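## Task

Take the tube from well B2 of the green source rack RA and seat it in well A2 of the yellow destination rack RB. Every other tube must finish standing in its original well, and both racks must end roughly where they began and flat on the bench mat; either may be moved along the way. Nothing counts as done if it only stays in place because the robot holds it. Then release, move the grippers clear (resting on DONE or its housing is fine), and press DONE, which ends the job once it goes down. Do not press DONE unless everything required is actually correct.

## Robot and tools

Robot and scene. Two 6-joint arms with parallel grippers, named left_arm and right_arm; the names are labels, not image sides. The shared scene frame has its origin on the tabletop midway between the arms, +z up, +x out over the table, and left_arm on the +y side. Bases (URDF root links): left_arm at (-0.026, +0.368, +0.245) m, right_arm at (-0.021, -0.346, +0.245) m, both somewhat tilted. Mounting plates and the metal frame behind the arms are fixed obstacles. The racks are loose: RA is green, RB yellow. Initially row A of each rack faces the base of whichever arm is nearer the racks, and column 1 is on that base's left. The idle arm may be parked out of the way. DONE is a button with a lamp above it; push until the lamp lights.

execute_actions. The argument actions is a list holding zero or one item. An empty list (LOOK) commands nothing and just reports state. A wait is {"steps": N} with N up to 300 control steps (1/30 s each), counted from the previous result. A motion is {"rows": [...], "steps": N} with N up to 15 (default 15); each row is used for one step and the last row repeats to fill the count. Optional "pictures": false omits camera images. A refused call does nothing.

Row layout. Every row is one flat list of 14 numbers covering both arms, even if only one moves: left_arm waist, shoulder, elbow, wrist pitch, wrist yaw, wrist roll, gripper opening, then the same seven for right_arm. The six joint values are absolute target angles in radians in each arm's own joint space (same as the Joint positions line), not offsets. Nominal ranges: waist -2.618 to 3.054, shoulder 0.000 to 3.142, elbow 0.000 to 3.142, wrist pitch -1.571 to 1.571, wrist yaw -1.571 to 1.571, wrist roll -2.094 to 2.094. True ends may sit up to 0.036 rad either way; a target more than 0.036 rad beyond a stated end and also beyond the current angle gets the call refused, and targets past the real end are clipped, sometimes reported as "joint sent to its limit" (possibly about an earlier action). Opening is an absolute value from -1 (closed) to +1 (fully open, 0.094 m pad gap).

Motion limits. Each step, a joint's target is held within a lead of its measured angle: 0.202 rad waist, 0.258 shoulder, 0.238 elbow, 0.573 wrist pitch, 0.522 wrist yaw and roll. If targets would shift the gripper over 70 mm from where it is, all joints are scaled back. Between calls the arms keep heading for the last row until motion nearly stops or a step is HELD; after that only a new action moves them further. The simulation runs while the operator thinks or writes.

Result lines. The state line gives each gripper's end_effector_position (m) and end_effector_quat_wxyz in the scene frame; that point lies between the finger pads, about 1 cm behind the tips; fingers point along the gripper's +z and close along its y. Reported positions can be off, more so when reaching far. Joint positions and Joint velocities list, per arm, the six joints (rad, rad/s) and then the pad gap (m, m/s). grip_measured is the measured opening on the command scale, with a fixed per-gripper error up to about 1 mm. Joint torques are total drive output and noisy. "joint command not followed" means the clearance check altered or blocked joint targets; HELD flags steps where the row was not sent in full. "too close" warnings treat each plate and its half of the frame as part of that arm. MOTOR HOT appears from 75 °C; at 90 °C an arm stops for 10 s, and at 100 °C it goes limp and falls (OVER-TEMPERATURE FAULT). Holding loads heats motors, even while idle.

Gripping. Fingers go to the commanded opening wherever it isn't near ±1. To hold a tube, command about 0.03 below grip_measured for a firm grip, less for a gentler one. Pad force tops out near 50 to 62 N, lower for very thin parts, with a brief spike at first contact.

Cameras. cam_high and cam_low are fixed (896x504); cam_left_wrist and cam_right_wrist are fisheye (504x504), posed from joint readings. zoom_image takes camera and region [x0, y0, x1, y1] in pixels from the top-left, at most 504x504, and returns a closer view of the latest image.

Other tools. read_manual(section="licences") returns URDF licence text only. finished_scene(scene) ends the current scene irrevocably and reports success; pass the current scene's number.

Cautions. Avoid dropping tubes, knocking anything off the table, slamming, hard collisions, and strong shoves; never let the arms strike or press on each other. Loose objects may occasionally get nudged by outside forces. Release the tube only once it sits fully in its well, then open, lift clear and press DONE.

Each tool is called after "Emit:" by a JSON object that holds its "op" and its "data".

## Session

Emit:
{"op": "execute_actions", "data": {"actions": []}}

Scene clock: 0.00 s of 13600.00 s.
left_arm: end_effector_position=(+0.3050, +0.6169, +0.1934) grip_measured=+1.000 end_effector_quat_wxyz=(+0.376, -0.094, +0.921, +0.039) | right_arm: end_effector_position=(+0.3083, -0.3783, +0.3557) grip_measured=+1.000 end_effector_quat_wxyz=(+0.012, +0.398, +0.917, -0.011)
Joint positions: left_arm=[0.522 1.535 0.573 0.4   0.222 0.554 0.094] | right_arm=[ 0.356  1.594  1.434 -1.339  0.434  1.114  0.094]
Joint velocities: left_arm=[ 0.002 -0.017 -0.007 -0.022 -0.022 -0.066  0.   ] | right_arm=[-0.012 -0.002 -0.007 -0.022 -0.037  0.022  0.   ]
Joint torques (N m, as the arm reports them, + toward a larger angle): no reading
Motor temperatures (°C, as the motors report them): left_arm=[28 30 27 30 24 24] | right_arm=[28 32 27 25 26 26]
camera_calibration (this result's frames):
cam_right_wrist: T_world_to_cam=[[-0.617655, -0.786045, 0.0251905, -0.1193], [-0.630445, 0.514029, 0.581647, 0.211129], [-0.47015, 0.343376, -0.813051, 0.676676], [0, 0, 0, 1]] pos_world=[0.377559, -0.434656, 0.430375]

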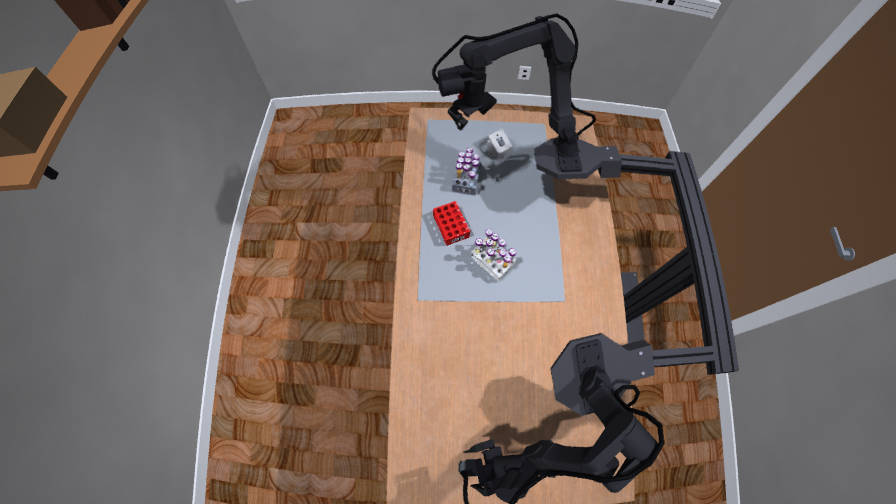

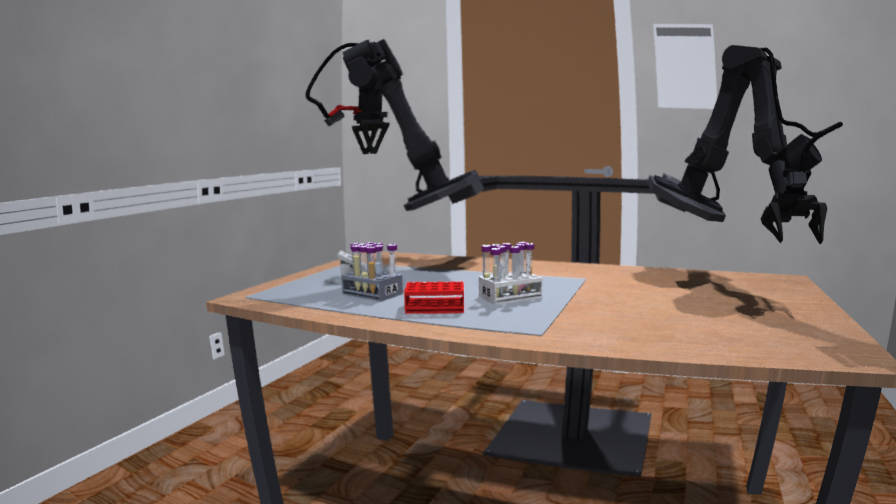

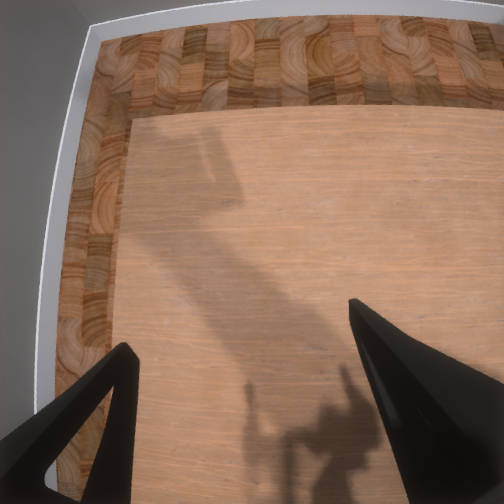

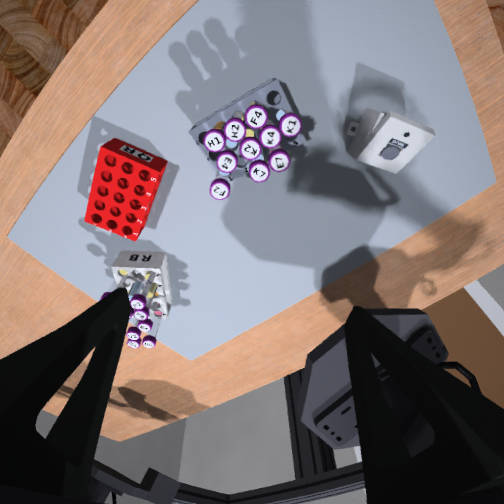

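Emit:
{"op": "zoom_image", "data": {"camera": "cam_right_wrist", "region": [170,60,320,210]}}

Emit:
{"op": "zoom_image", "data": {"camera": "cam_high", "region": [455,215,535,295]}}

Emit:
{"op": "zoom_image", "data": {"camera": "cam_high", "region": [435,125,525,205]}}

Emit:
{"op": "zoom_image", "data": {"camera": "cam_low", "region": [330,220,560,320]}}

Region (170, 60, 320, 210) of cam_right_wrist's 504x504 image, scaled by 3.360, with more detail than that image has.

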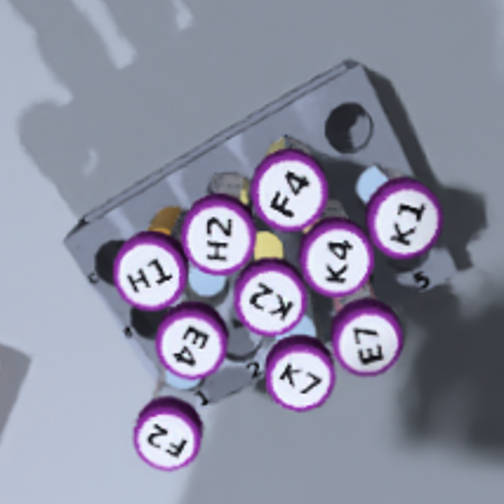

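Region (455, 215, 535, 295) of cam_high's 896x504 image, scaled by 6.300, with more detail than that image has.

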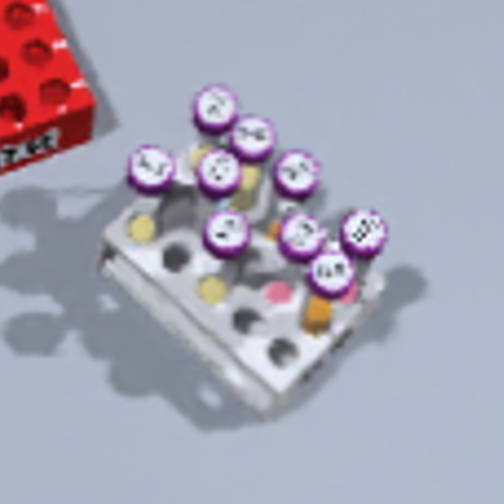

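Region (435, 125, 525, 205) of cam_high's 896x504 image, scaled by 5.600, with more detail than that image has.

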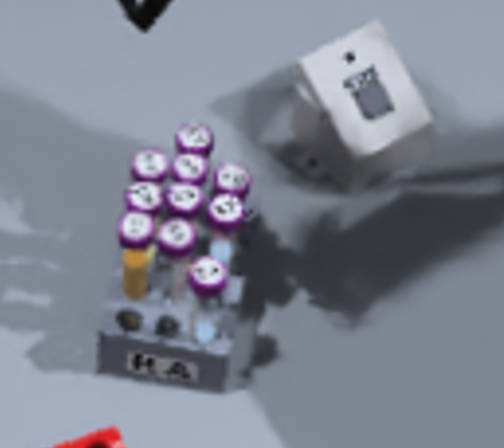

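Region (330, 220, 560, 320) of cam_low's 896x504 image, scaled by 2.191, with more detail than that image has; it fills the top 219 rows of this view, and the rest is white.

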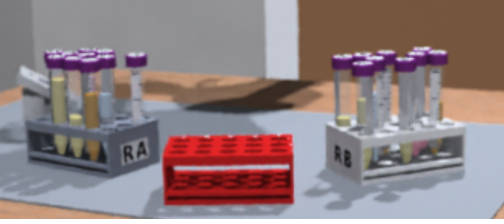

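Emit:
{"op": "execute_actions", "data": {"actions": [{"rows":[[0.522,1.535,0.573,0.4,0.222,0.554,1,0.35,1.60,1.41,-1.31,0.43,1.11,0.9],[0.522,1.535,0.573,0.4,0.222,0.554,1,0.34,1.615,1.385,-1.27,0.425,1.10,0.8],[0.522,1.535,0.573,0.4,0.222,0.554,1,0.325,1.63,1.355,-1.22,0.42,1.09,0.7],[0.522,1.535,0.573,0.4,0.222,0.554,1,0.31,1.645,1.32,-1.16,0.415,1.08,0.6],[0.522,1.535,0.573,0.4,0.222,0.554,1,0.295,1.665,1.285,-1.10,0.41,1.07,0.5],[0.522,1.535,0.573,0.4,0.222,0.554,1,0.28,1.685,1.25,-1.04,0.405,1.06,0.4],[0.522,1.535,0.573,0.4,0.222,0.554,1,0.265,1.705,1.215,-0.98,0.40,1.05,0.3],[0.522,1.535,0.573,0.4,0.222,0.554,1,0.25,1.725,1.18,-0.92,0.395,1.04,0.2],[0.522,1.535,0.573,0.4,0.222,0.554,1,0.235,1.745,1.145,-0.86,0.39,1.03,0.1],[0.522,1.535,0.573,0.4,0.222,0.554,1,0.22,1.765,1.11,-0.80,0.385,1.02,0],[0.522,1.535,0.573,0.4,0.222,0.554,1,0.205,1.785,1.075,-0.74,0.38,1.015,-0.1],[0.522,1.535,0.573,0.4,0.222,0.554,1,0.19,1.803,1.045,-0.69,0.376,1.01,-0.2],[0.522,1.535,0.573,0.4,0.222,0.554,1,0.178,1.82,1.015,-0.64,0.373,1.005,-0.3],[0.522,1.535,0.573,0.4,0.222,0.554,1,0.17,1.833,0.995,-0.60,0.371,1.003,-0.36],[0.522,1.535,0.573,0.4,0.222,0.554,1,0.163,1.843,0.978,-0.572,0.37,1.003,-0.4]]}], "pictures": false}}

Emit:
{"op": "execute_actions", "data": {"actions": [{"steps":16}]}}

Scene clock: 45.33 s of 13600.00 s.
left_arm: end_effector_position=(+0.3050, +0.6169, +0.1934) grip_measured=+1.000 end_effector_quat_wxyz=(+0.376, -0.094, +0.921, +0.039) | right_arm: end_effector_position=(+0.2767, -0.3616, +0.1839) grip_measured=-0.377 end_effector_quat_wxyz=(-0.058, +0.419, +0.905, -0.039)
Joint positions: left_arm=[0.522 1.535 0.573 0.4   0.222 0.554 0.094] | right_arm=[ 0.177  1.828  1.016 -0.769  0.385  1.028  0.029]
Joint velocities: left_arm=[-0.017 -0.022  0.002 -0.007  0.081 -0.007  0.   ] | right_arm=[-0.3    0.457 -0.716  1.194 -0.11  -0.198 -0.042]
Joint torques (N m, as the arm reports them, + toward a larger angle): left_arm=[-1.09 -6.41  3.39  1.34  0.24 -0.01] | right_arm=[ 3.1  -9.23  4.84  0.51 -0.01 -0.06]
Motor temperatures (°C, as the motors report them): left_arm=[28 32 28 31 24 24] | right_arm=[28 33 29 25 26 26]
Steps of this call (steps 1 to 90: nothing new was sent; then 41.83 s passed at rest; steps 91 to 105: all 15 steps of this action). Readings (joint positions):
91: left_arm=[0.522 1.535 0.573 0.400 0.222 0.554] | right_arm=[0.356 1.594 1.432 -1.336 0.434 1.114]
92: left_arm=[0.522 1.535 0.573 0.400 0.222 0.554] | right_arm=[0.355 1.594 1.425 -1.327 0.434 1.113]
94: left_arm=[0.522 1.535 0.573 0.400 0.222 0.554] | right_arm=[0.342 1.597 1.389 -1.283 0.430 1.105]
98: left_arm=[0.522 1.535 0.573 0.400 0.222 0.554] | right_arm=[0.282 1.662 1.260 -1.122 0.418 1.079]
105: the state above

Scene clock: 45.87 s of 13600.00 s.
left_arm: end_effector_position=(+0.3050, +0.6169, +0.1934) grip_measured=+1.000 end_effector_quat_wxyz=(+0.376, -0.094, +0.921, +0.039) | right_arm: end_effector_position=(+0.2973, -0.3565, +0.1661) grip_measured=-0.398 end_effector_quat_wxyz=(-0.018, +0.439, +0.899, -0.008)
Joint positions: left_arm=[0.522 1.535 0.573 0.4   0.222 0.554 0.094] | right_arm=[ 0.159  1.852  0.977 -0.589  0.374  1.009  0.028]
Joint velocities: left_arm=[ 0.002 -0.012 -0.007 -0.007 -0.022 -0.007  0.   ] | right_arm=[-0.012 -0.002  0.012 -0.037 -0.007 -0.007  0.   ]
Joint torques (N m, as the arm reports them, + toward a larger angle): left_arm=[-1.07 -6.44  3.38  1.36  0.24 -0.02] | right_arm=[ 3.04 -9.21  4.47  0.66 -0.1  -0.06]
Motor temperatures (°C, as the motors report them): left_arm=[28 32 28 31 24 24] | right_arm=[28 34 29 25 26 26]
Steps of this call (steps 1 to 16: the robot went on to your last target). Readings (joint positions):
1: left_arm=[0.522 1.535 0.573 0.400 0.222 0.554] | right_arm=[0.168 1.841 0.996 -0.736 0.383 1.024]
2: left_arm=[0.522 1.535 0.573 0.400 0.222 0.554] | right_arm=[0.163 1.849 0.984 -0.711 0.380 1.021]
4: left_arm=[0.522 1.535 0.573 0.400 0.222 0.554] | right_arm=[0.159 1.852 0.977 -0.675 0.377 1.017]
8: left_arm=[0.522 1.535 0.573 0.400 0.222 0.554] | right_arm=[0.159 1.852 0.977 -0.618 0.375 1.012]
16: the state above
camera_calibration (this result's frames):
cam_right_wrist: T_world_to_cam=[[-0.684524, -0.728123, 0.0355468, -0.0653406], [-0.550899, 0.548615, 0.628913, 0.284023], [-0.477427, 0.410923, -0.776663, 0.530054], [0, 0, 0, 1]] pos_world=[0.364803, -0.421207, 0.23537]

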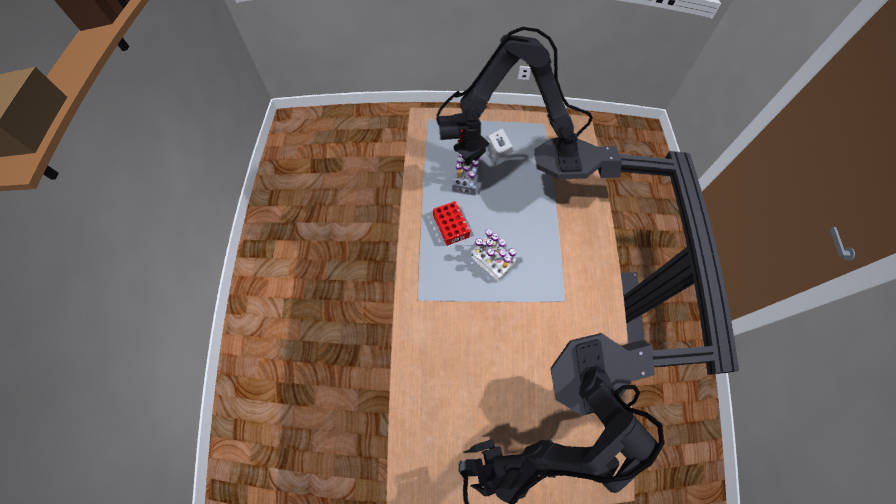

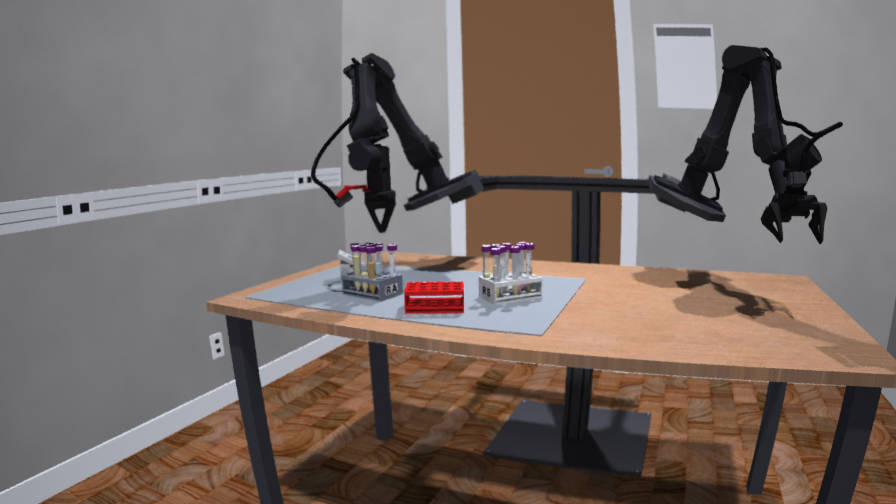

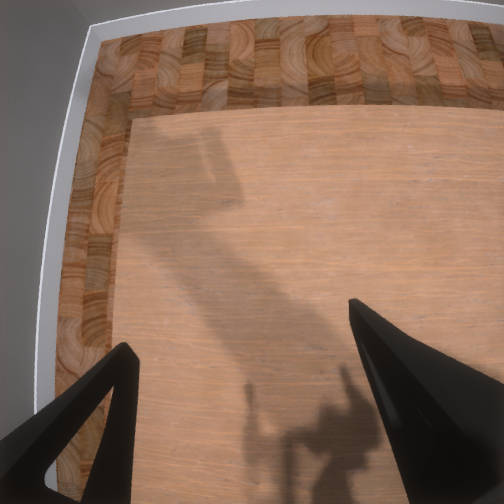

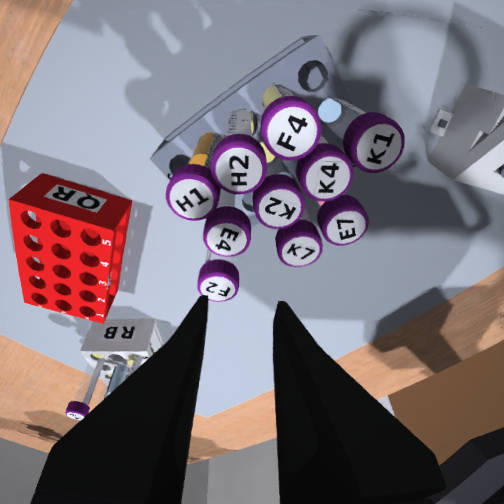

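Emit:
{"op": "execute_actions", "data": {"actions": [{"rows":[[0.522,1.535,0.573,0.4,0.222,0.554,1,0.153,1.87,0.97,-0.56,0.374,1.0,-0.4],[0.522,1.535,0.573,0.4,0.222,0.554,1,0.148,1.878,0.97,-0.54,0.374,0.995,-0.4],[0.522,1.535,0.573,0.4,0.222,0.554,1,0.143,1.886,0.97,-0.52,0.374,0.99,-0.4],[0.522,1.535,0.573,0.4,0.222,0.554,1,0.138,1.894,0.97,-0.50,0.374,0.985,-0.4],[0.522,1.535,0.573,0.4,0.222,0.554,1,0.133,1.902,0.97,-0.485,0.374,0.98,-0.4],[0.522,1.535,0.573,0.4,0.222,0.554,1,0.128,1.910,0.97,-0.47,0.374,0.975,-0.4],[0.522,1.535,0.573,0.4,0.222,0.554,1,0.123,1.917,0.97,-0.46,0.374,0.97,-0.4],[0.522,1.535,0.573,0.4,0.222,0.554,1,0.118,1.923,0.97,-0.455,0.374,0.968,-0.4]],"steps":15}], "pictures": false}}

Emit:
{"op": "execute_actions", "data": {"actions": [{"steps":10}]}}

Scene clock: 60.83 s of 13600.00 s.
left_arm: end_effector_position=(+0.3050, +0.6169, +0.1934) grip_measured=+1.000 end_effector_quat_wxyz=(+0.376, -0.094, +0.921, +0.039) | right_arm: end_effector_position=(+0.3097, -0.3615, +0.1441) grip_measured=-0.398 end_effector_quat_wxyz=(-0.004, +0.449, +0.893, -0.003)
Joint positions: left_arm=[0.522 1.535 0.573 0.4   0.222 0.554 0.094] | right_arm=[ 0.118  1.916  0.977 -0.477  0.374  0.977  0.028]
Joint velocities: left_arm=[-0.022  0.007 -0.002 -0.022  0.007  0.022  0.   ] | right_arm=[ 0.002 -0.007 -0.007  0.022 -0.081 -0.066  0.001]
Joint torques (N m, as the arm reports them, + toward a larger angle): left_arm=[-1.08 -6.45  3.4   1.34  0.24 -0.02] | right_arm=[ 2.9  -8.2   3.54  0.71 -0.04 -0.08]
Motor temperatures (°C, as the motors report them): left_arm=[28 33 28 32 24 24] | right_arm=[28 34 28 25 26 26]
Steps of this call (steps 1 to 15: the robot went on to your last target; steps 16 to 90: nothing new was sent; then 11.47 s passed at rest; steps 91 to 105: all 15 steps of this action). Readings (joint positions):
91: left_arm=[0.522 1.535 0.573 0.400 0.222 0.554] | right_arm=[0.159 1.852 0.977 -0.584 0.374 1.008]
92: left_arm=[0.522 1.535 0.573 0.400 0.222 0.554] | right_arm=[0.159 1.854 0.977 -0.580 0.374 1.007]
94: left_arm=[0.522 1.535 0.573 0.400 0.222 0.554] | right_arm=[0.153 1.863 0.977 -0.560 0.374 1.002]
98: left_arm=[0.522 1.535 0.573 0.400 0.222 0.554] | right_arm=[0.132 1.899 0.977 -0.512 0.374 0.988]
105: the state above

Scene clock: 61.17 s of 13600.00 s.
left_arm: end_effector_position=(+0.3050, +0.6169, +0.1934) grip_measured=+1.000 end_effector_quat_wxyz=(+0.376, -0.094, +0.921, +0.039) | right_arm: end_effector_position=(+0.3116, -0.3614, +0.1441) grip_measured=-0.398 end_effector_quat_wxyz=(-0.000, +0.449, +0.893, -0.001)
Joint positions: left_arm=[0.522 1.535 0.573 0.4   0.222 0.554 0.094] | right_arm=[ 0.118  1.916  0.977 -0.469  0.374  0.974  0.028]
Joint velocities: left_arm=[-0.007 -0.002  0.007 -0.022 -0.022  0.081  0.   ] | right_arm=[ 0.002 -0.007 -0.002 -0.066  0.066 -0.051 -0.001]
Joint torques (N m, as the arm reports them, + toward a larger angle): left_arm=[-1.06 -6.41  3.42  1.35  0.24 -0.01] | right_arm=[ 2.85 -8.2   3.52  0.74 -0.02 -0.06]
Motor temperatures (°C, as the motors report them): left_arm=[28 33 28 32 24 24] | right_arm=[28 34 28 25 26 26]
Steps of this call (steps 1 to 10: the robot went on to your last target). Readings (joint positions):
1: left_arm=[0.522 1.535 0.573 0.400 0.222 0.554] | right_arm=[0.118 1.916 0.977 -0.475 0.374 0.976]
2: left_arm=[0.522 1.535 0.573 0.400 0.222 0.554] | right_arm=[0.118 1.916 0.977 -0.474 0.374 0.976]
4: left_arm=[0.522 1.535 0.573 0.400 0.222 0.554] | right_arm=[0.118 1.916 0.977 -0.472 0.374 0.975]
8: left_arm=[0.522 1.535 0.573 0.400 0.222 0.554] | right_arm=[0.118 1.916 0.977 -0.469 0.374 0.974]
10: the state above
camera_calibration (this result's frames):
cam_right_wrist: T_world_to_cam=[[-0.702446, -0.711651, 0.011102, -0.0432934], [-0.561357, 0.56355, 0.606044, 0.320464], [-0.437548, 0.419481, -0.795353, 0.515185], [0, 0, 0, 1]] pos_world=[0.374902, -0.427518, 0.21602]

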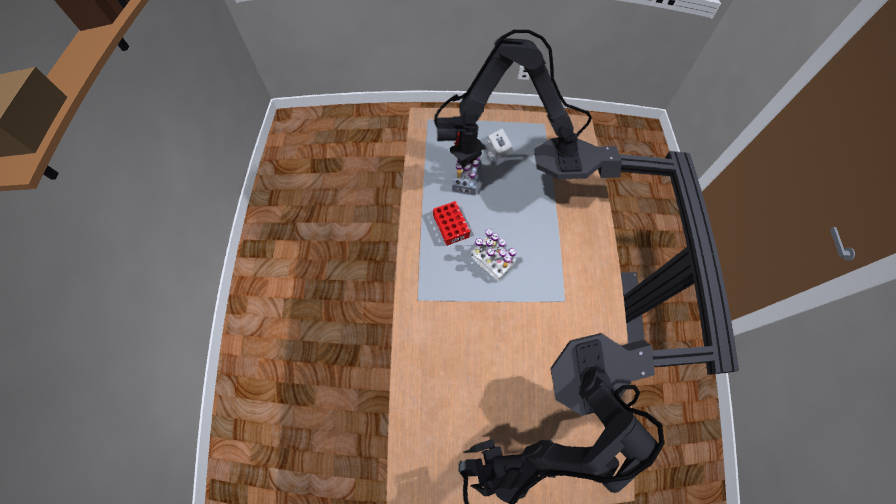

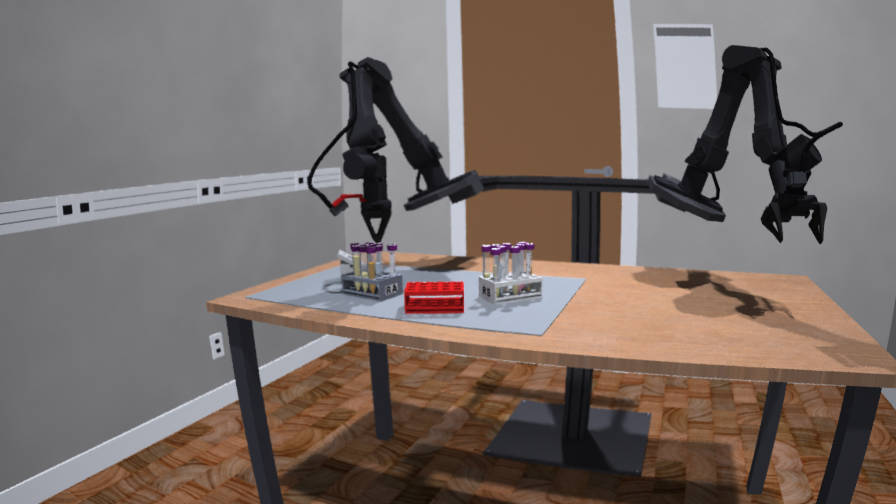

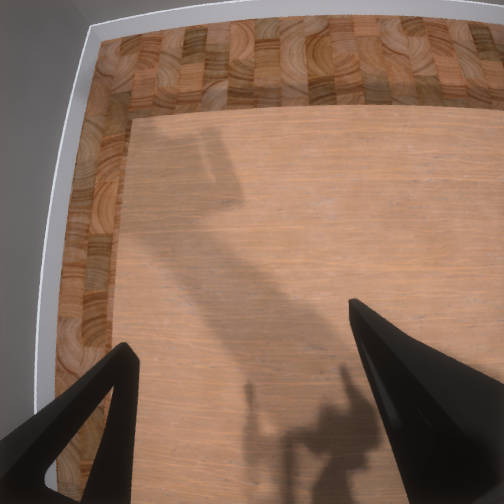

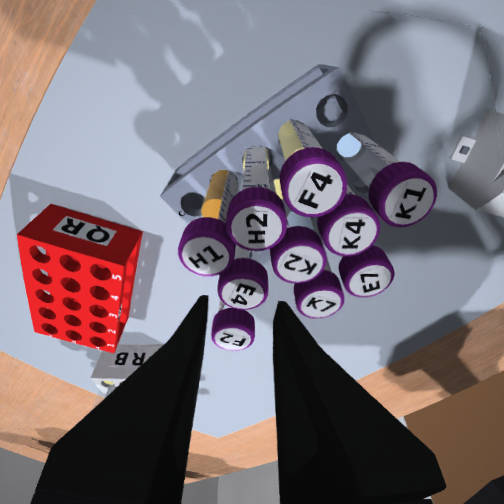

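Emit:
{"op": "execute_actions", "data": {"actions": [{"rows":[[0.522,1.535,0.573,0.4,0.222,0.554,1,0.118,1.932,0.958,-0.455,0.37,0.966,-0.4],[0.522,1.535,0.573,0.4,0.222,0.554,1,0.117,1.936,0.956,-0.45,0.37,0.964,-0.4],[0.522,1.535,0.573,0.4,0.222,0.554,1,0.116,1.940,0.955,-0.443,0.37,0.962,-0.4],[0.522,1.535,0.573,0.4,0.222,0.554,1,0.115,1.944,0.954,-0.436,0.37,0.96,-0.4],[0.522,1.535,0.573,0.4,0.222,0.554,1,0.114,1.948,0.953,-0.428,0.37,0.958,-0.4],[0.522,1.535,0.573,0.4,0.222,0.554,1,0.113,1.952,0.952,-0.42,0.37,0.956,-0.4]],"steps":15}]}}

Scene clock: 67.43 s of 13600.00 s.
left_arm: end_effector_position=(+0.3050, +0.6169, +0.1934) grip_measured=+1.000 end_effector_quat_wxyz=(+0.376, -0.094, +0.921, +0.039) | right_arm: end_effector_position=(+0.3080, -0.3579, +0.1349) grip_measured=-0.398 end_effector_quat_wxyz=(-0.004, +0.443, +0.897, -0.002)
Joint positions: left_arm=[0.522 1.535 0.573 0.4   0.222 0.554 0.094] | right_arm=[ 0.118  1.942  0.964 -0.437  0.373  0.963  0.028]
Joint velocities: left_arm=[-0.002 -0.017  0.007  0.007 -0.007  0.022  0.   ] | right_arm=[ 0.007 -0.007  0.002  0.095 -0.051  0.022 -0.001]
Joint torques (N m, as the arm reports them, + toward a larger angle): left_arm=[-1.04 -6.45  3.44  1.34  0.24 -0.02] | right_arm=[ 2.57 -8.02  2.98  0.72 -0.07 -0.07]
Motor temperatures (°C, as the motors report them): left_arm=[28 33 28 32 24 24] | right_arm=[28 34 28 25 26 26]
Steps of this call (steps 1 to 15: the robot went on to your last target; steps 16 to 90: nothing new was sent; then 2.77 s passed at rest; steps 91 to 105: all 15 steps of this action). Readings (joint positions):
91: left_arm=[0.522 1.535 0.573 0.400 0.222 0.554] | right_arm=[0.118 1.916 0.977 -0.468 0.374 0.974]
92: left_arm=[0.522 1.535 0.573 0.400 0.222 0.554] | right_arm=[0.118 1.916 0.977 -0.468 0.374 0.973]
94: left_arm=[0.522 1.535 0.573 0.400 0.222 0.554] | right_arm=[0.118 1.920 0.977 -0.462 0.374 0.971]
98: left_arm=[0.522 1.535 0.573 0.400 0.222 0.554] | right_arm=[0.118 1.937 0.970 -0.443 0.374 0.966]
105: the state above
camera_calibration (this result's frames):
cam_right_wrist: T_world_to_cam=[[-0.691883, -0.721839, 0.0157031, -0.0506781], [-0.565183, 0.555006, 0.610358, 0.319536], [-0.449295, 0.413421, -0.79197, 0.505808], [0, 0, 0, 1]] pos_world=[0.37279, -0.423038, 0.206349]

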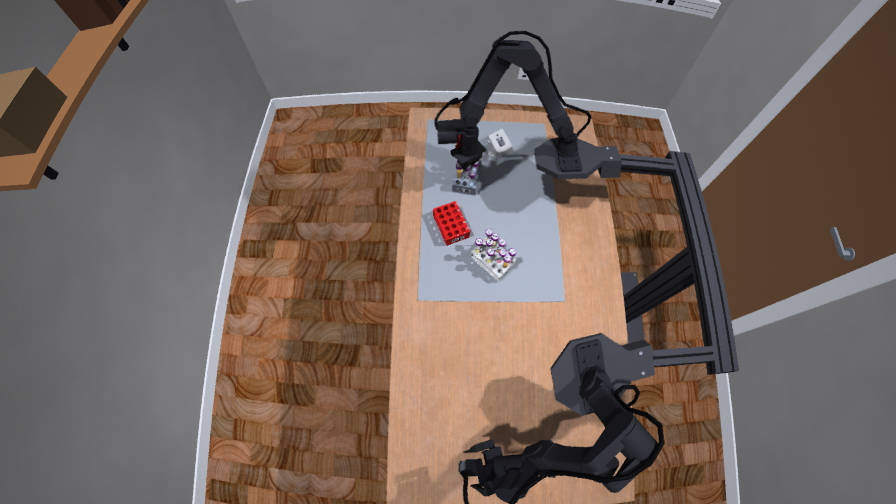

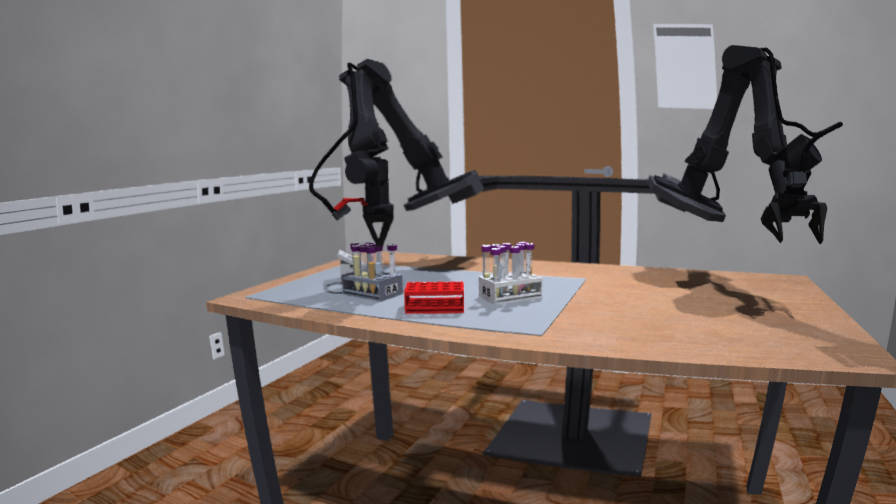

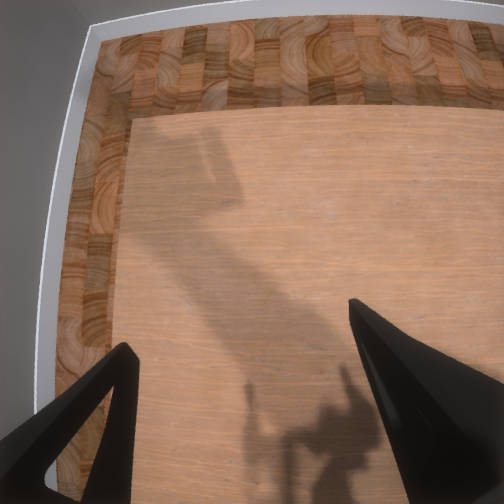

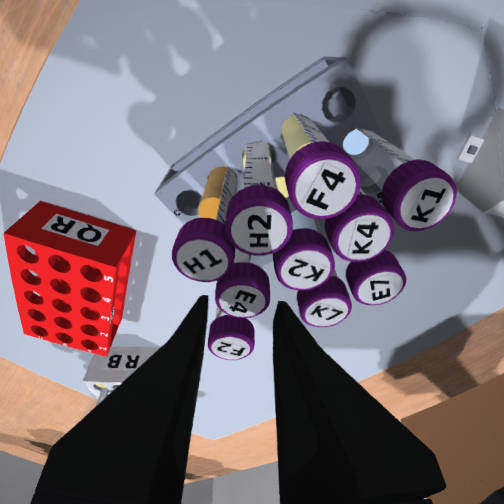

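Emit:
{"op": "execute_actions", "data": {"actions": [{"rows":[[0.522,1.535,0.573,0.4,0.222,0.554,1,0.111,1.958,0.955,-0.42,0.37,0.955,-0.4],[0.522,1.535,0.573,0.4,0.222,0.554,1,0.109,1.963,0.955,-0.414,0.37,0.953,-0.4],[0.522,1.535,0.573,0.4,0.222,0.554,1,0.107,1.968,0.955,-0.407,0.37,0.951,-0.4],[0.522,1.535,0.573,0.4,0.222,0.554,1,0.105,1.973,0.955,-0.40,0.37,0.949,-0.4],[0.522,1.535,0.573,0.4,0.222,0.554,1,0.103,1.978,0.955,-0.392,0.37,0.947,-0.4],[0.522,1.535,0.573,0.4,0.222,0.554,1,0.101,1.982,0.955,-0.384,0.37,0.946,-0.4],[0.522,1.535,0.573,0.4,0.222,0.554,1,0.099,1.985,0.955,-0.376,0.37,0.946,-0.4],[0.522,1.535,0.573,0.4,0.222,0.554,1,0.096,1.985,0.955,-0.371,0.37,0.946,-0.4]],"steps":15}], "pictures": false}}

Emit:
{"op": "execute_actions", "data": {"actions": [{"steps":8}]}}

Scene clock: 73.83 s of 13600.00 s.
left_arm: end_effector_position=(+0.3050, +0.6169, +0.1934) grip_measured=+1.000 end_effector_quat_wxyz=(+0.376, -0.094, +0.921, +0.039) | right_arm: end_effector_position=(+0.3106, -0.3603, +0.1234) grip_measured=-0.398 end_effector_quat_wxyz=(-0.001, +0.448, +0.894, -0.002)
Joint positions: left_arm=[0.522 1.535 0.573 0.4   0.222 0.554 0.094] | right_arm=[ 0.099  1.976  0.964 -0.39   0.372  0.953  0.028]
Joint velocities: left_arm=[ 0.007  0.012 -0.002 -0.051 -0.081 -0.007  0.   ] | right_arm=[-0.007 -0.002 -0.007 -0.037  0.022  0.022 -0.   ]
Joint torques (N m, as the arm reports them, + toward a larger angle): left_arm=[-1.1  -6.43  3.39  1.34  0.25 -0.01] | right_arm=[ 2.76 -8.24  3.09  0.76 -0.03 -0.08]
Motor temperatures (°C, as the motors report them): left_arm=[28 33 28 32 24 24] | right_arm=[28 34 28 25 26 26]
Steps of this call (steps 1 to 15: the robot went on to your last target; steps 16 to 90: nothing new was sent; then 2.90 s passed at rest; steps 91 to 105: all 15 steps of this action). Readings (joint positions):
91: left_arm=[0.522 1.535 0.573 0.400 0.222 0.554] | right_arm=[0.118 1.942 0.964 -0.433 0.373 0.962]
92: left_arm=[0.522 1.535 0.573 0.400 0.222 0.554] | right_arm=[0.118 1.942 0.964 -0.433 0.373 0.961]
94: left_arm=[0.522 1.535 0.573 0.400 0.222 0.554] | right_arm=[0.115 1.947 0.964 -0.427 0.373 0.959]
98: left_arm=[0.522 1.535 0.573 0.400 0.222 0.554] | right_arm=[0.105 1.969 0.964 -0.407 0.373 0.955]
105: the state above

Scene clock: 74.10 s of 13600.00 s.
left_arm: end_effector_position=(+0.3050, +0.6169, +0.1934) grip_measured=+1.000 end_effector_quat_wxyz=(+0.376, -0.094, +0.921, +0.039) | right_arm: end_effector_position=(+0.3112, -0.3601, +0.1234) grip_measured=-0.398 end_effector_quat_wxyz=(-0.000, +0.449, +0.894, -0.001)
Joint positions: left_arm=[0.522 1.535 0.573 0.4   0.222 0.554 0.094] | right_arm=[ 0.099  1.976  0.964 -0.388  0.371  0.953  0.028]
Joint velocities: left_arm=[-0.007 -0.007 -0.007  0.022 -0.022 -0.051  0.   ] | right_arm=[ 0.007 -0.002  0.007 -0.007 -0.007  0.007  0.   ]
Joint torques (N m, as the arm reports them, + toward a larger angle): left_arm=[-1.08 -6.43  3.38  1.34  0.25 -0.01] | right_arm=[ 2.79 -8.26  3.09  0.76 -0.06 -0.07]
Motor temperatures (°C, as the motors report them): left_arm=[28 33 28 32 24 24] | right_arm=[28 34 28 25 26 26]
Steps of this call (steps 1 to 8: the robot went on to your last target). Readings (joint positions):
1: left_arm=[0.522 1.535 0.573 0.400 0.222 0.554] | right_arm=[0.099 1.976 0.964 -0.390 0.372 0.953]
2: left_arm=[0.522 1.535 0.573 0.400 0.222 0.554] | right_arm=[0.099 1.976 0.964 -0.389 0.372 0.953]
4: left_arm=[0.522 1.535 0.573 0.400 0.222 0.554] | right_arm=[0.099 1.976 0.964 -0.389 0.372 0.953]
8: the state above
camera_calibration (this result's frames):
cam_right_wrist: T_world_to_cam=[[-0.701563, -0.712512, 0.0116512, -0.0430626], [-0.561922, 0.563194, 0.605852, 0.332035], [-0.438239, 0.418496, -0.795492, 0.497883], [0, 0, 0, 1]] pos_world=[0.374558, -0.426044, 0.1954]

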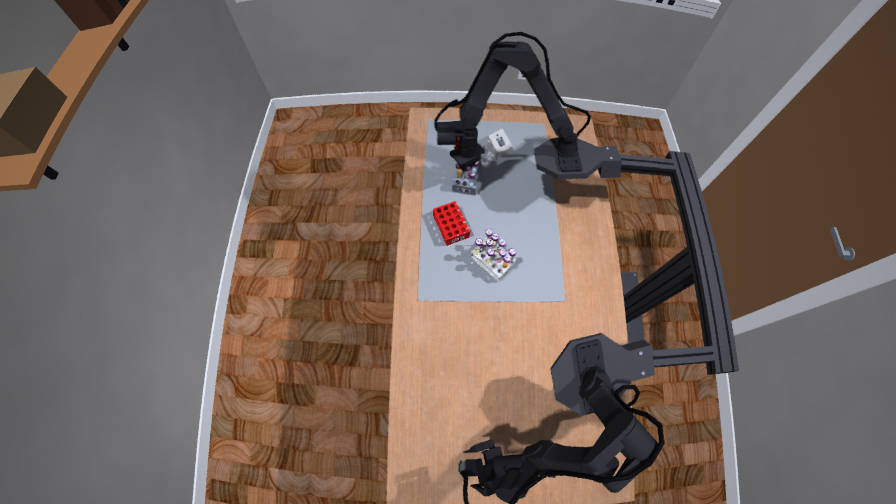

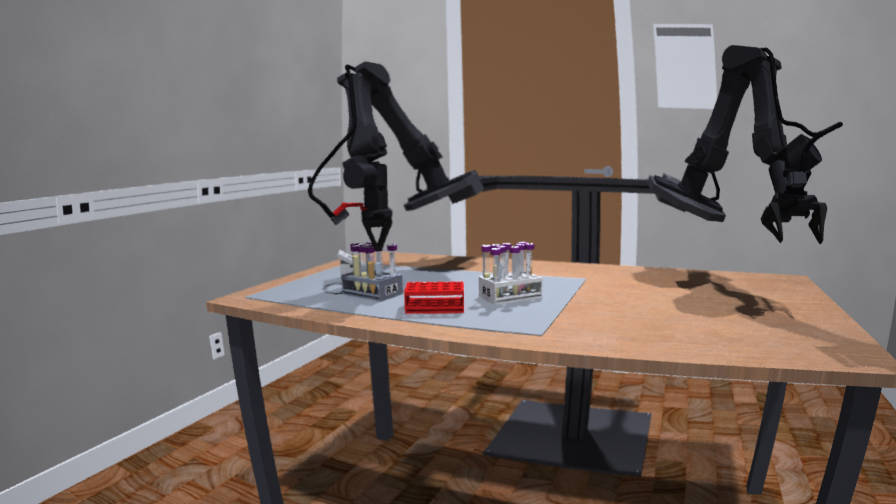

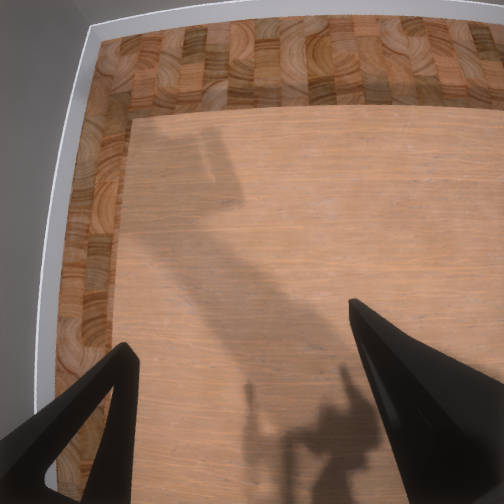

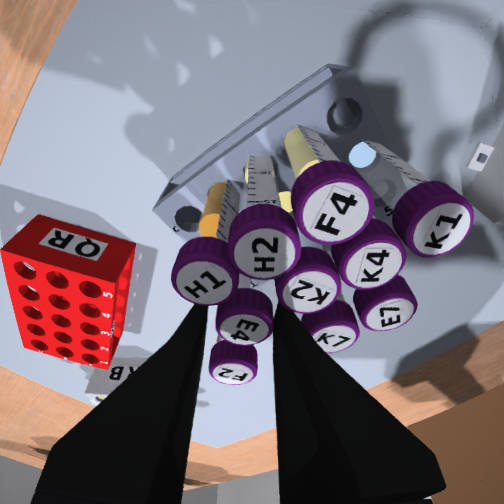

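Emit:
{"op": "execute_actions", "data": {"actions": [{"rows":[[0.522,1.535,0.573,0.4,0.222,0.554,1,0.097,1.982,0.957,-0.376,0.37,0.948,-0.45],[0.522,1.535,0.573,0.4,0.222,0.554,1,0.097,1.982,0.957,-0.376,0.37,0.948,-0.5],[0.522,1.535,0.573,0.4,0.222,0.554,1,0.097,1.982,0.957,-0.376,0.37,0.948,-0.53],[0.522,1.535,0.573,0.4,0.222,0.554,1,0.097,1.982,0.957,-0.376,0.37,0.948,-0.55],[0.522,1.535,0.573,0.4,0.222,0.554,1,0.097,1.982,0.957,-0.376,0.37,0.948,-0.57],[0.522,1.535,0.573,0.4,0.222,0.554,1,0.097,1.982,0.957,-0.376,0.37,0.948,-0.595]],"steps":12}]}}

Scene clock: 79.23 s of 13600.00 s.
left_arm: end_effector_position=(+0.3050, +0.6169, +0.1934) grip_measured=+1.000 end_effector_quat_wxyz=(+0.376, -0.094, +0.921, +0.039) | right_arm: end_effector_position=(+0.3113, -0.3600, +0.1234) grip_measured=-0.566 end_effector_quat_wxyz=(-0.000, +0.449, +0.894, -0.001)
Joint positions: left_arm=[0.522 1.535 0.573 0.4   0.222 0.554 0.094] | right_arm=[ 0.099  1.976  0.964 -0.388  0.371  0.953  0.02 ]
Joint velocities: left_arm=[ 0.002 -0.007 -0.007 -0.022  0.037 -0.037  0.   ] | right_arm=[ 0.002  0.017 -0.002  0.007  0.066  0.095 -0.   ]
Joint torques (N m, as the arm reports them, + toward a larger angle): left_arm=[-1.05 -6.45  3.42  1.35  0.25 -0.01] | right_arm=[ 2.88 -8.52  3.29  0.73 -0.05 -0.07]
Motor temperatures (°C, as the motors report them): left_arm=[28 33 28 32 24 24] | right_arm=[28 34 28 25 26 26]
Steps of this call (steps 1 to 15: the robot went on to your last target; steps 16 to 90: nothing new was sent; then 1.73 s passed at rest; steps 91 to 102: all 12 steps of this action). Readings (joint positions):
91: left_arm=[0.522 1.535 0.573 0.400 0.222 0.554] | right_arm=[0.099 1.976 0.964 -0.388 0.371 0.953]
92: left_arm=[0.522 1.535 0.573 0.400 0.222 0.554] | right_arm=[0.099 1.976 0.964 -0.388 0.371 0.953]
94: left_arm=[0.522 1.535 0.573 0.400 0.222 0.554] | right_arm=[0.099 1.976 0.964 -0.388 0.371 0.953]
98: left_arm=[0.522 1.535 0.573 0.400 0.222 0.554] | right_arm=[0.099 1.976 0.964 -0.388 0.371 0.953]
102: the state above
camera_calibration (this result's frames):
cam_right_wrist: T_world_to_cam=[[-0.701666, -0.712419, 0.0111305, -0.0428208], [-0.562054, 0.563036, 0.605876, 0.332027], [-0.437905, 0.418866, -0.795481, 0.49792], [0, 0, 0, 1]] pos_world=[0.374612, -0.426011, 0.195396]

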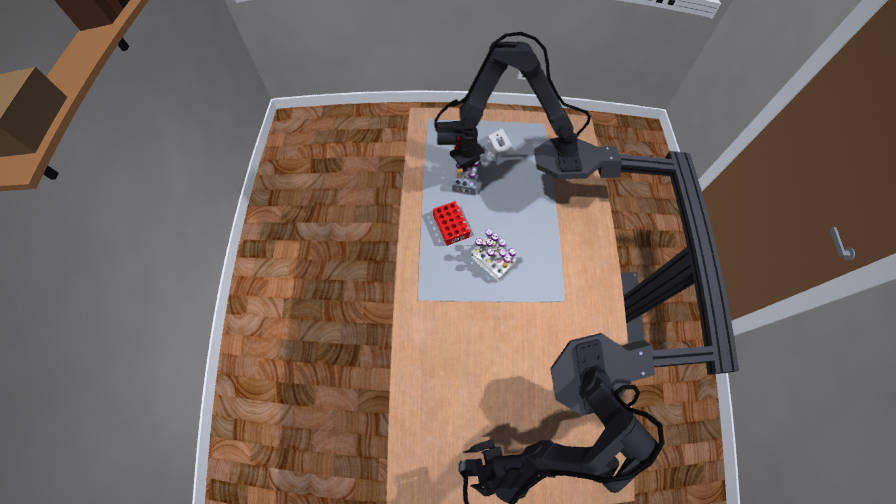

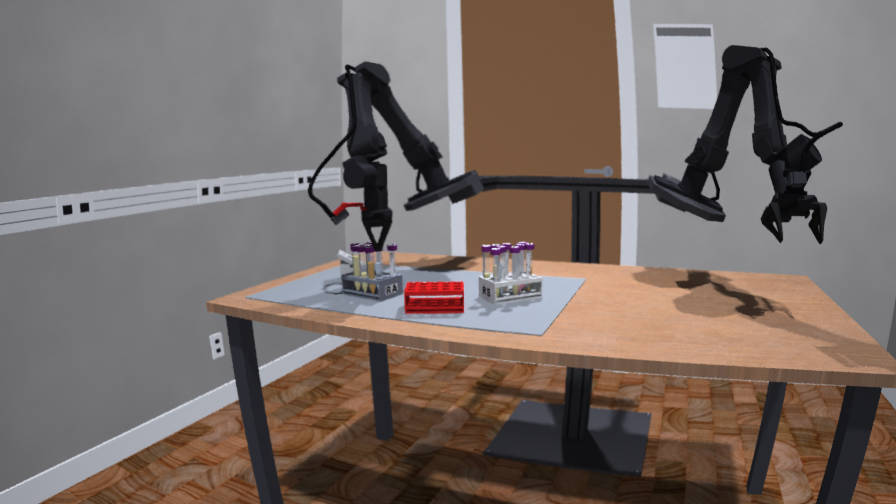

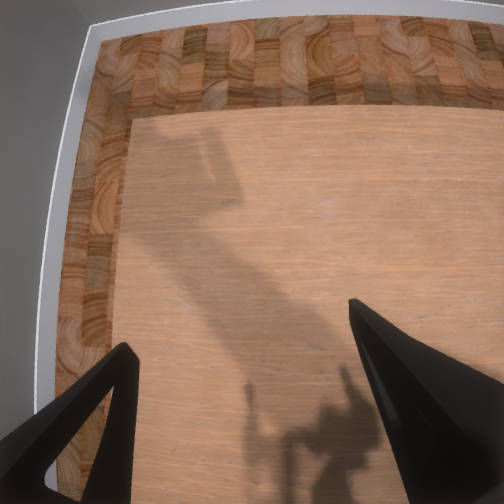

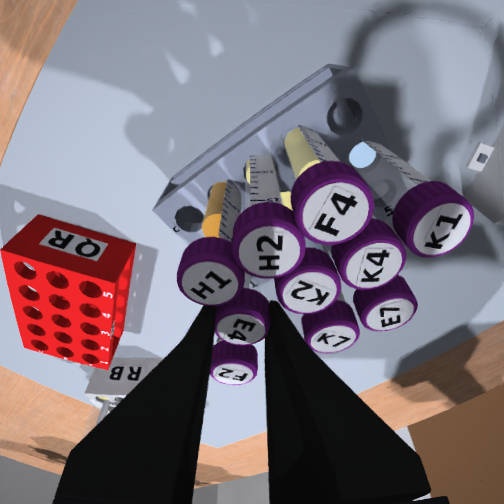

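Emit:
{"op": "execute_actions", "data": {"actions": [{"rows":[[0.522,1.535,0.573,0.4,0.222,0.554,1,0.108,1.958,0.978,-0.398,0.38,0.958,-0.595],[0.522,1.535,0.573,0.4,0.222,0.554,1,0.111,1.952,0.982,-0.406,0.382,0.96,-0.595],[0.522,1.535,0.573,0.4,0.222,0.554,1,0.113,1.946,0.984,-0.415,0.383,0.962,-0.595],[0.522,1.535,0.573,0.4,0.222,0.554,1,0.115,1.940,0.985,-0.424,0.383,0.964,-0.595],[0.522,1.535,0.573,0.4,0.222,0.554,1,0.117,1.934,0.987,-0.433,0.384,0.966,-0.595],[0.522,1.535,0.573,0.4,0.222,0.554,1,0.120,1.928,0.988,-0.442,0.384,0.968,-0.595],[0.522,1.535,0.573,0.4,0.222,0.554,1,0.122,1.922,0.990,-0.451,0.384,0.97,-0.595],[0.522,1.535,0.573,0.4,0.222,0.554,1,0.125,1.916,0.991,-0.460,0.385,0.972,-0.595],[0.522,1.535,0.573,0.4,0.222,0.554,1,0.127,1.910,0.993,-0.468,0.385,0.974,-0.595],[0.522,1.535,0.573,0.4,0.222,0.554,1,0.130,1.904,0.994,-0.476,0.385,0.976,-0.595],[0.522,1.535,0.573,0.4,0.222,0.554,1,0.132,1.898,0.996,-0.482,0.385,0.978,-0.595],[0.522,1.535,0.573,0.4,0.222,0.554,1,0.134,1.892,0.997,-0.486,0.385,0.98,-0.595]],"steps":15}]}}

Scene clock: 95.43 s of 13600.00 s.
left_arm: end_effector_position=(+0.3050, +0.6169, +0.1934) grip_measured=+1.000 end_effector_quat_wxyz=(+0.376, -0.094, +0.921, +0.039) | right_arm: end_effector_position=(+0.3125, -0.3612, +0.1432) grip_measured=-0.566 end_effector_quat_wxyz=(+0.001, +0.449, +0.894, +0.001)
Joint positions: left_arm=[0.522 1.535 0.573 0.4   0.222 0.554 0.094] | right_arm=[ 0.117  1.917  0.974 -0.459  0.372  0.97   0.02 ]
Joint velocities: left_arm=[-0.012  0.007  0.007  0.007 -0.037  0.007  0.   ] | right_arm=[ 0.007 -0.051  0.022 -0.212 -0.066  0.007 -0.   ]
Joint torques (N m, as the arm reports them, + toward a larger angle): left_arm=[-1.08 -6.41  3.35  1.35  0.23 -0.01] | right_arm=[  4.19 -10.73   5.93   0.46   0.13   0.07]
Motor temperatures (°C, as the motors report them): left_arm=[28 33 28 32 24 24] | right_arm=[28 34 28 25 26 26]
Steps of this call (steps 1 to 15: the robot went on to your last target; steps 16 to 90: nothing new was sent; then 12.70 s passed at rest; steps 91 to 105: all 15 steps of this action). Readings (joint positions):
91: left_arm=[0.522 1.535 0.573 0.400 0.222 0.554] | right_arm=[0.099 1.976 0.964 -0.388 0.371 0.953]
92: left_arm=[0.522 1.535 0.573 0.400 0.222 0.554] | right_arm=[0.099 1.976 0.964 -0.388 0.371 0.953]
94: left_arm=[0.522 1.535 0.573 0.400 0.222 0.554] | right_arm=[0.099 1.975 0.964 -0.392 0.371 0.954]
98: left_arm=[0.522 1.535 0.573 0.400 0.222 0.554] | right_arm=[0.101 1.955 0.964 -0.410 0.371 0.959]
105: the state above
camera_calibration (this result's frames):
cam_right_wrist: T_world_to_cam=[[-0.702081, -0.712072, 0.00595857, -0.0420358], [-0.564735, 0.56187, 0.604464, 0.322035], [-0.43377, 0.421018, -0.79661, 0.514312], [0, 0, 0, 1]] pos_world=[0.375445, -0.427409, 0.215298]

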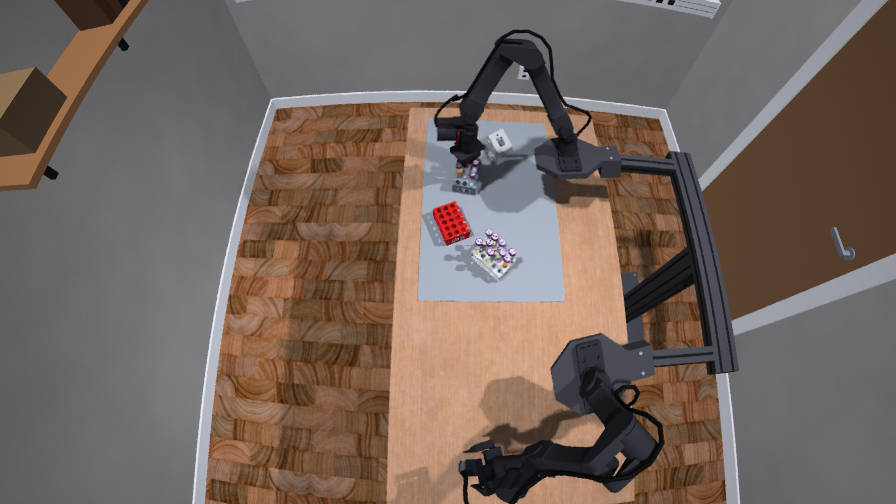

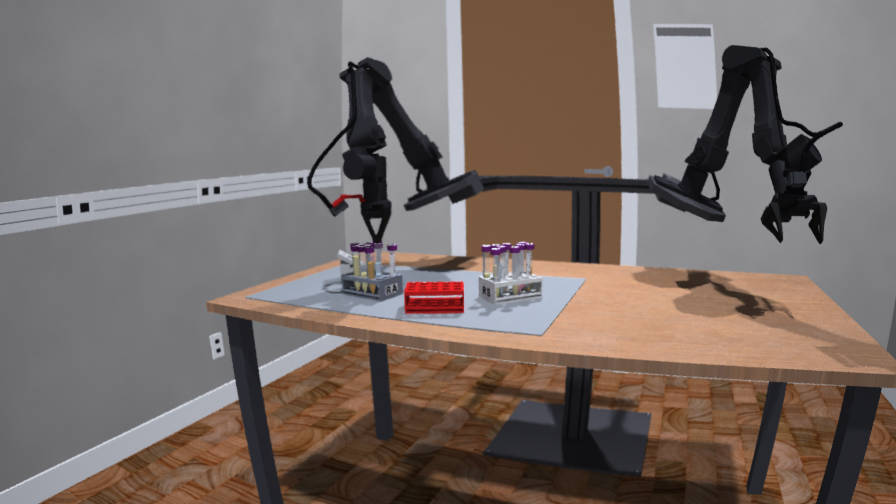

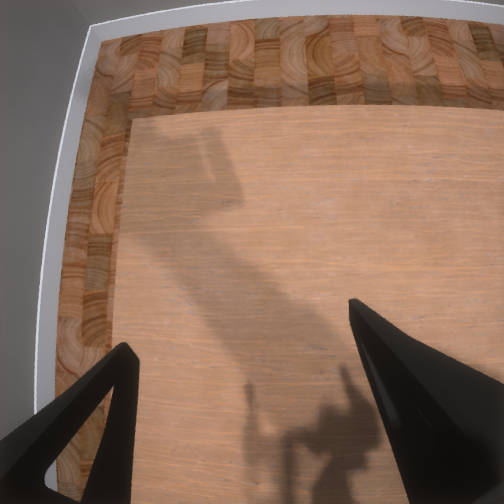

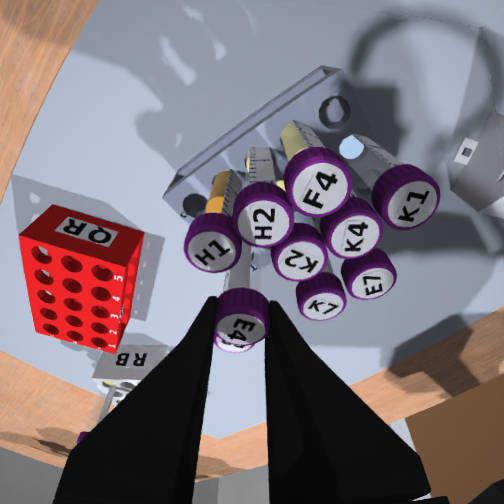

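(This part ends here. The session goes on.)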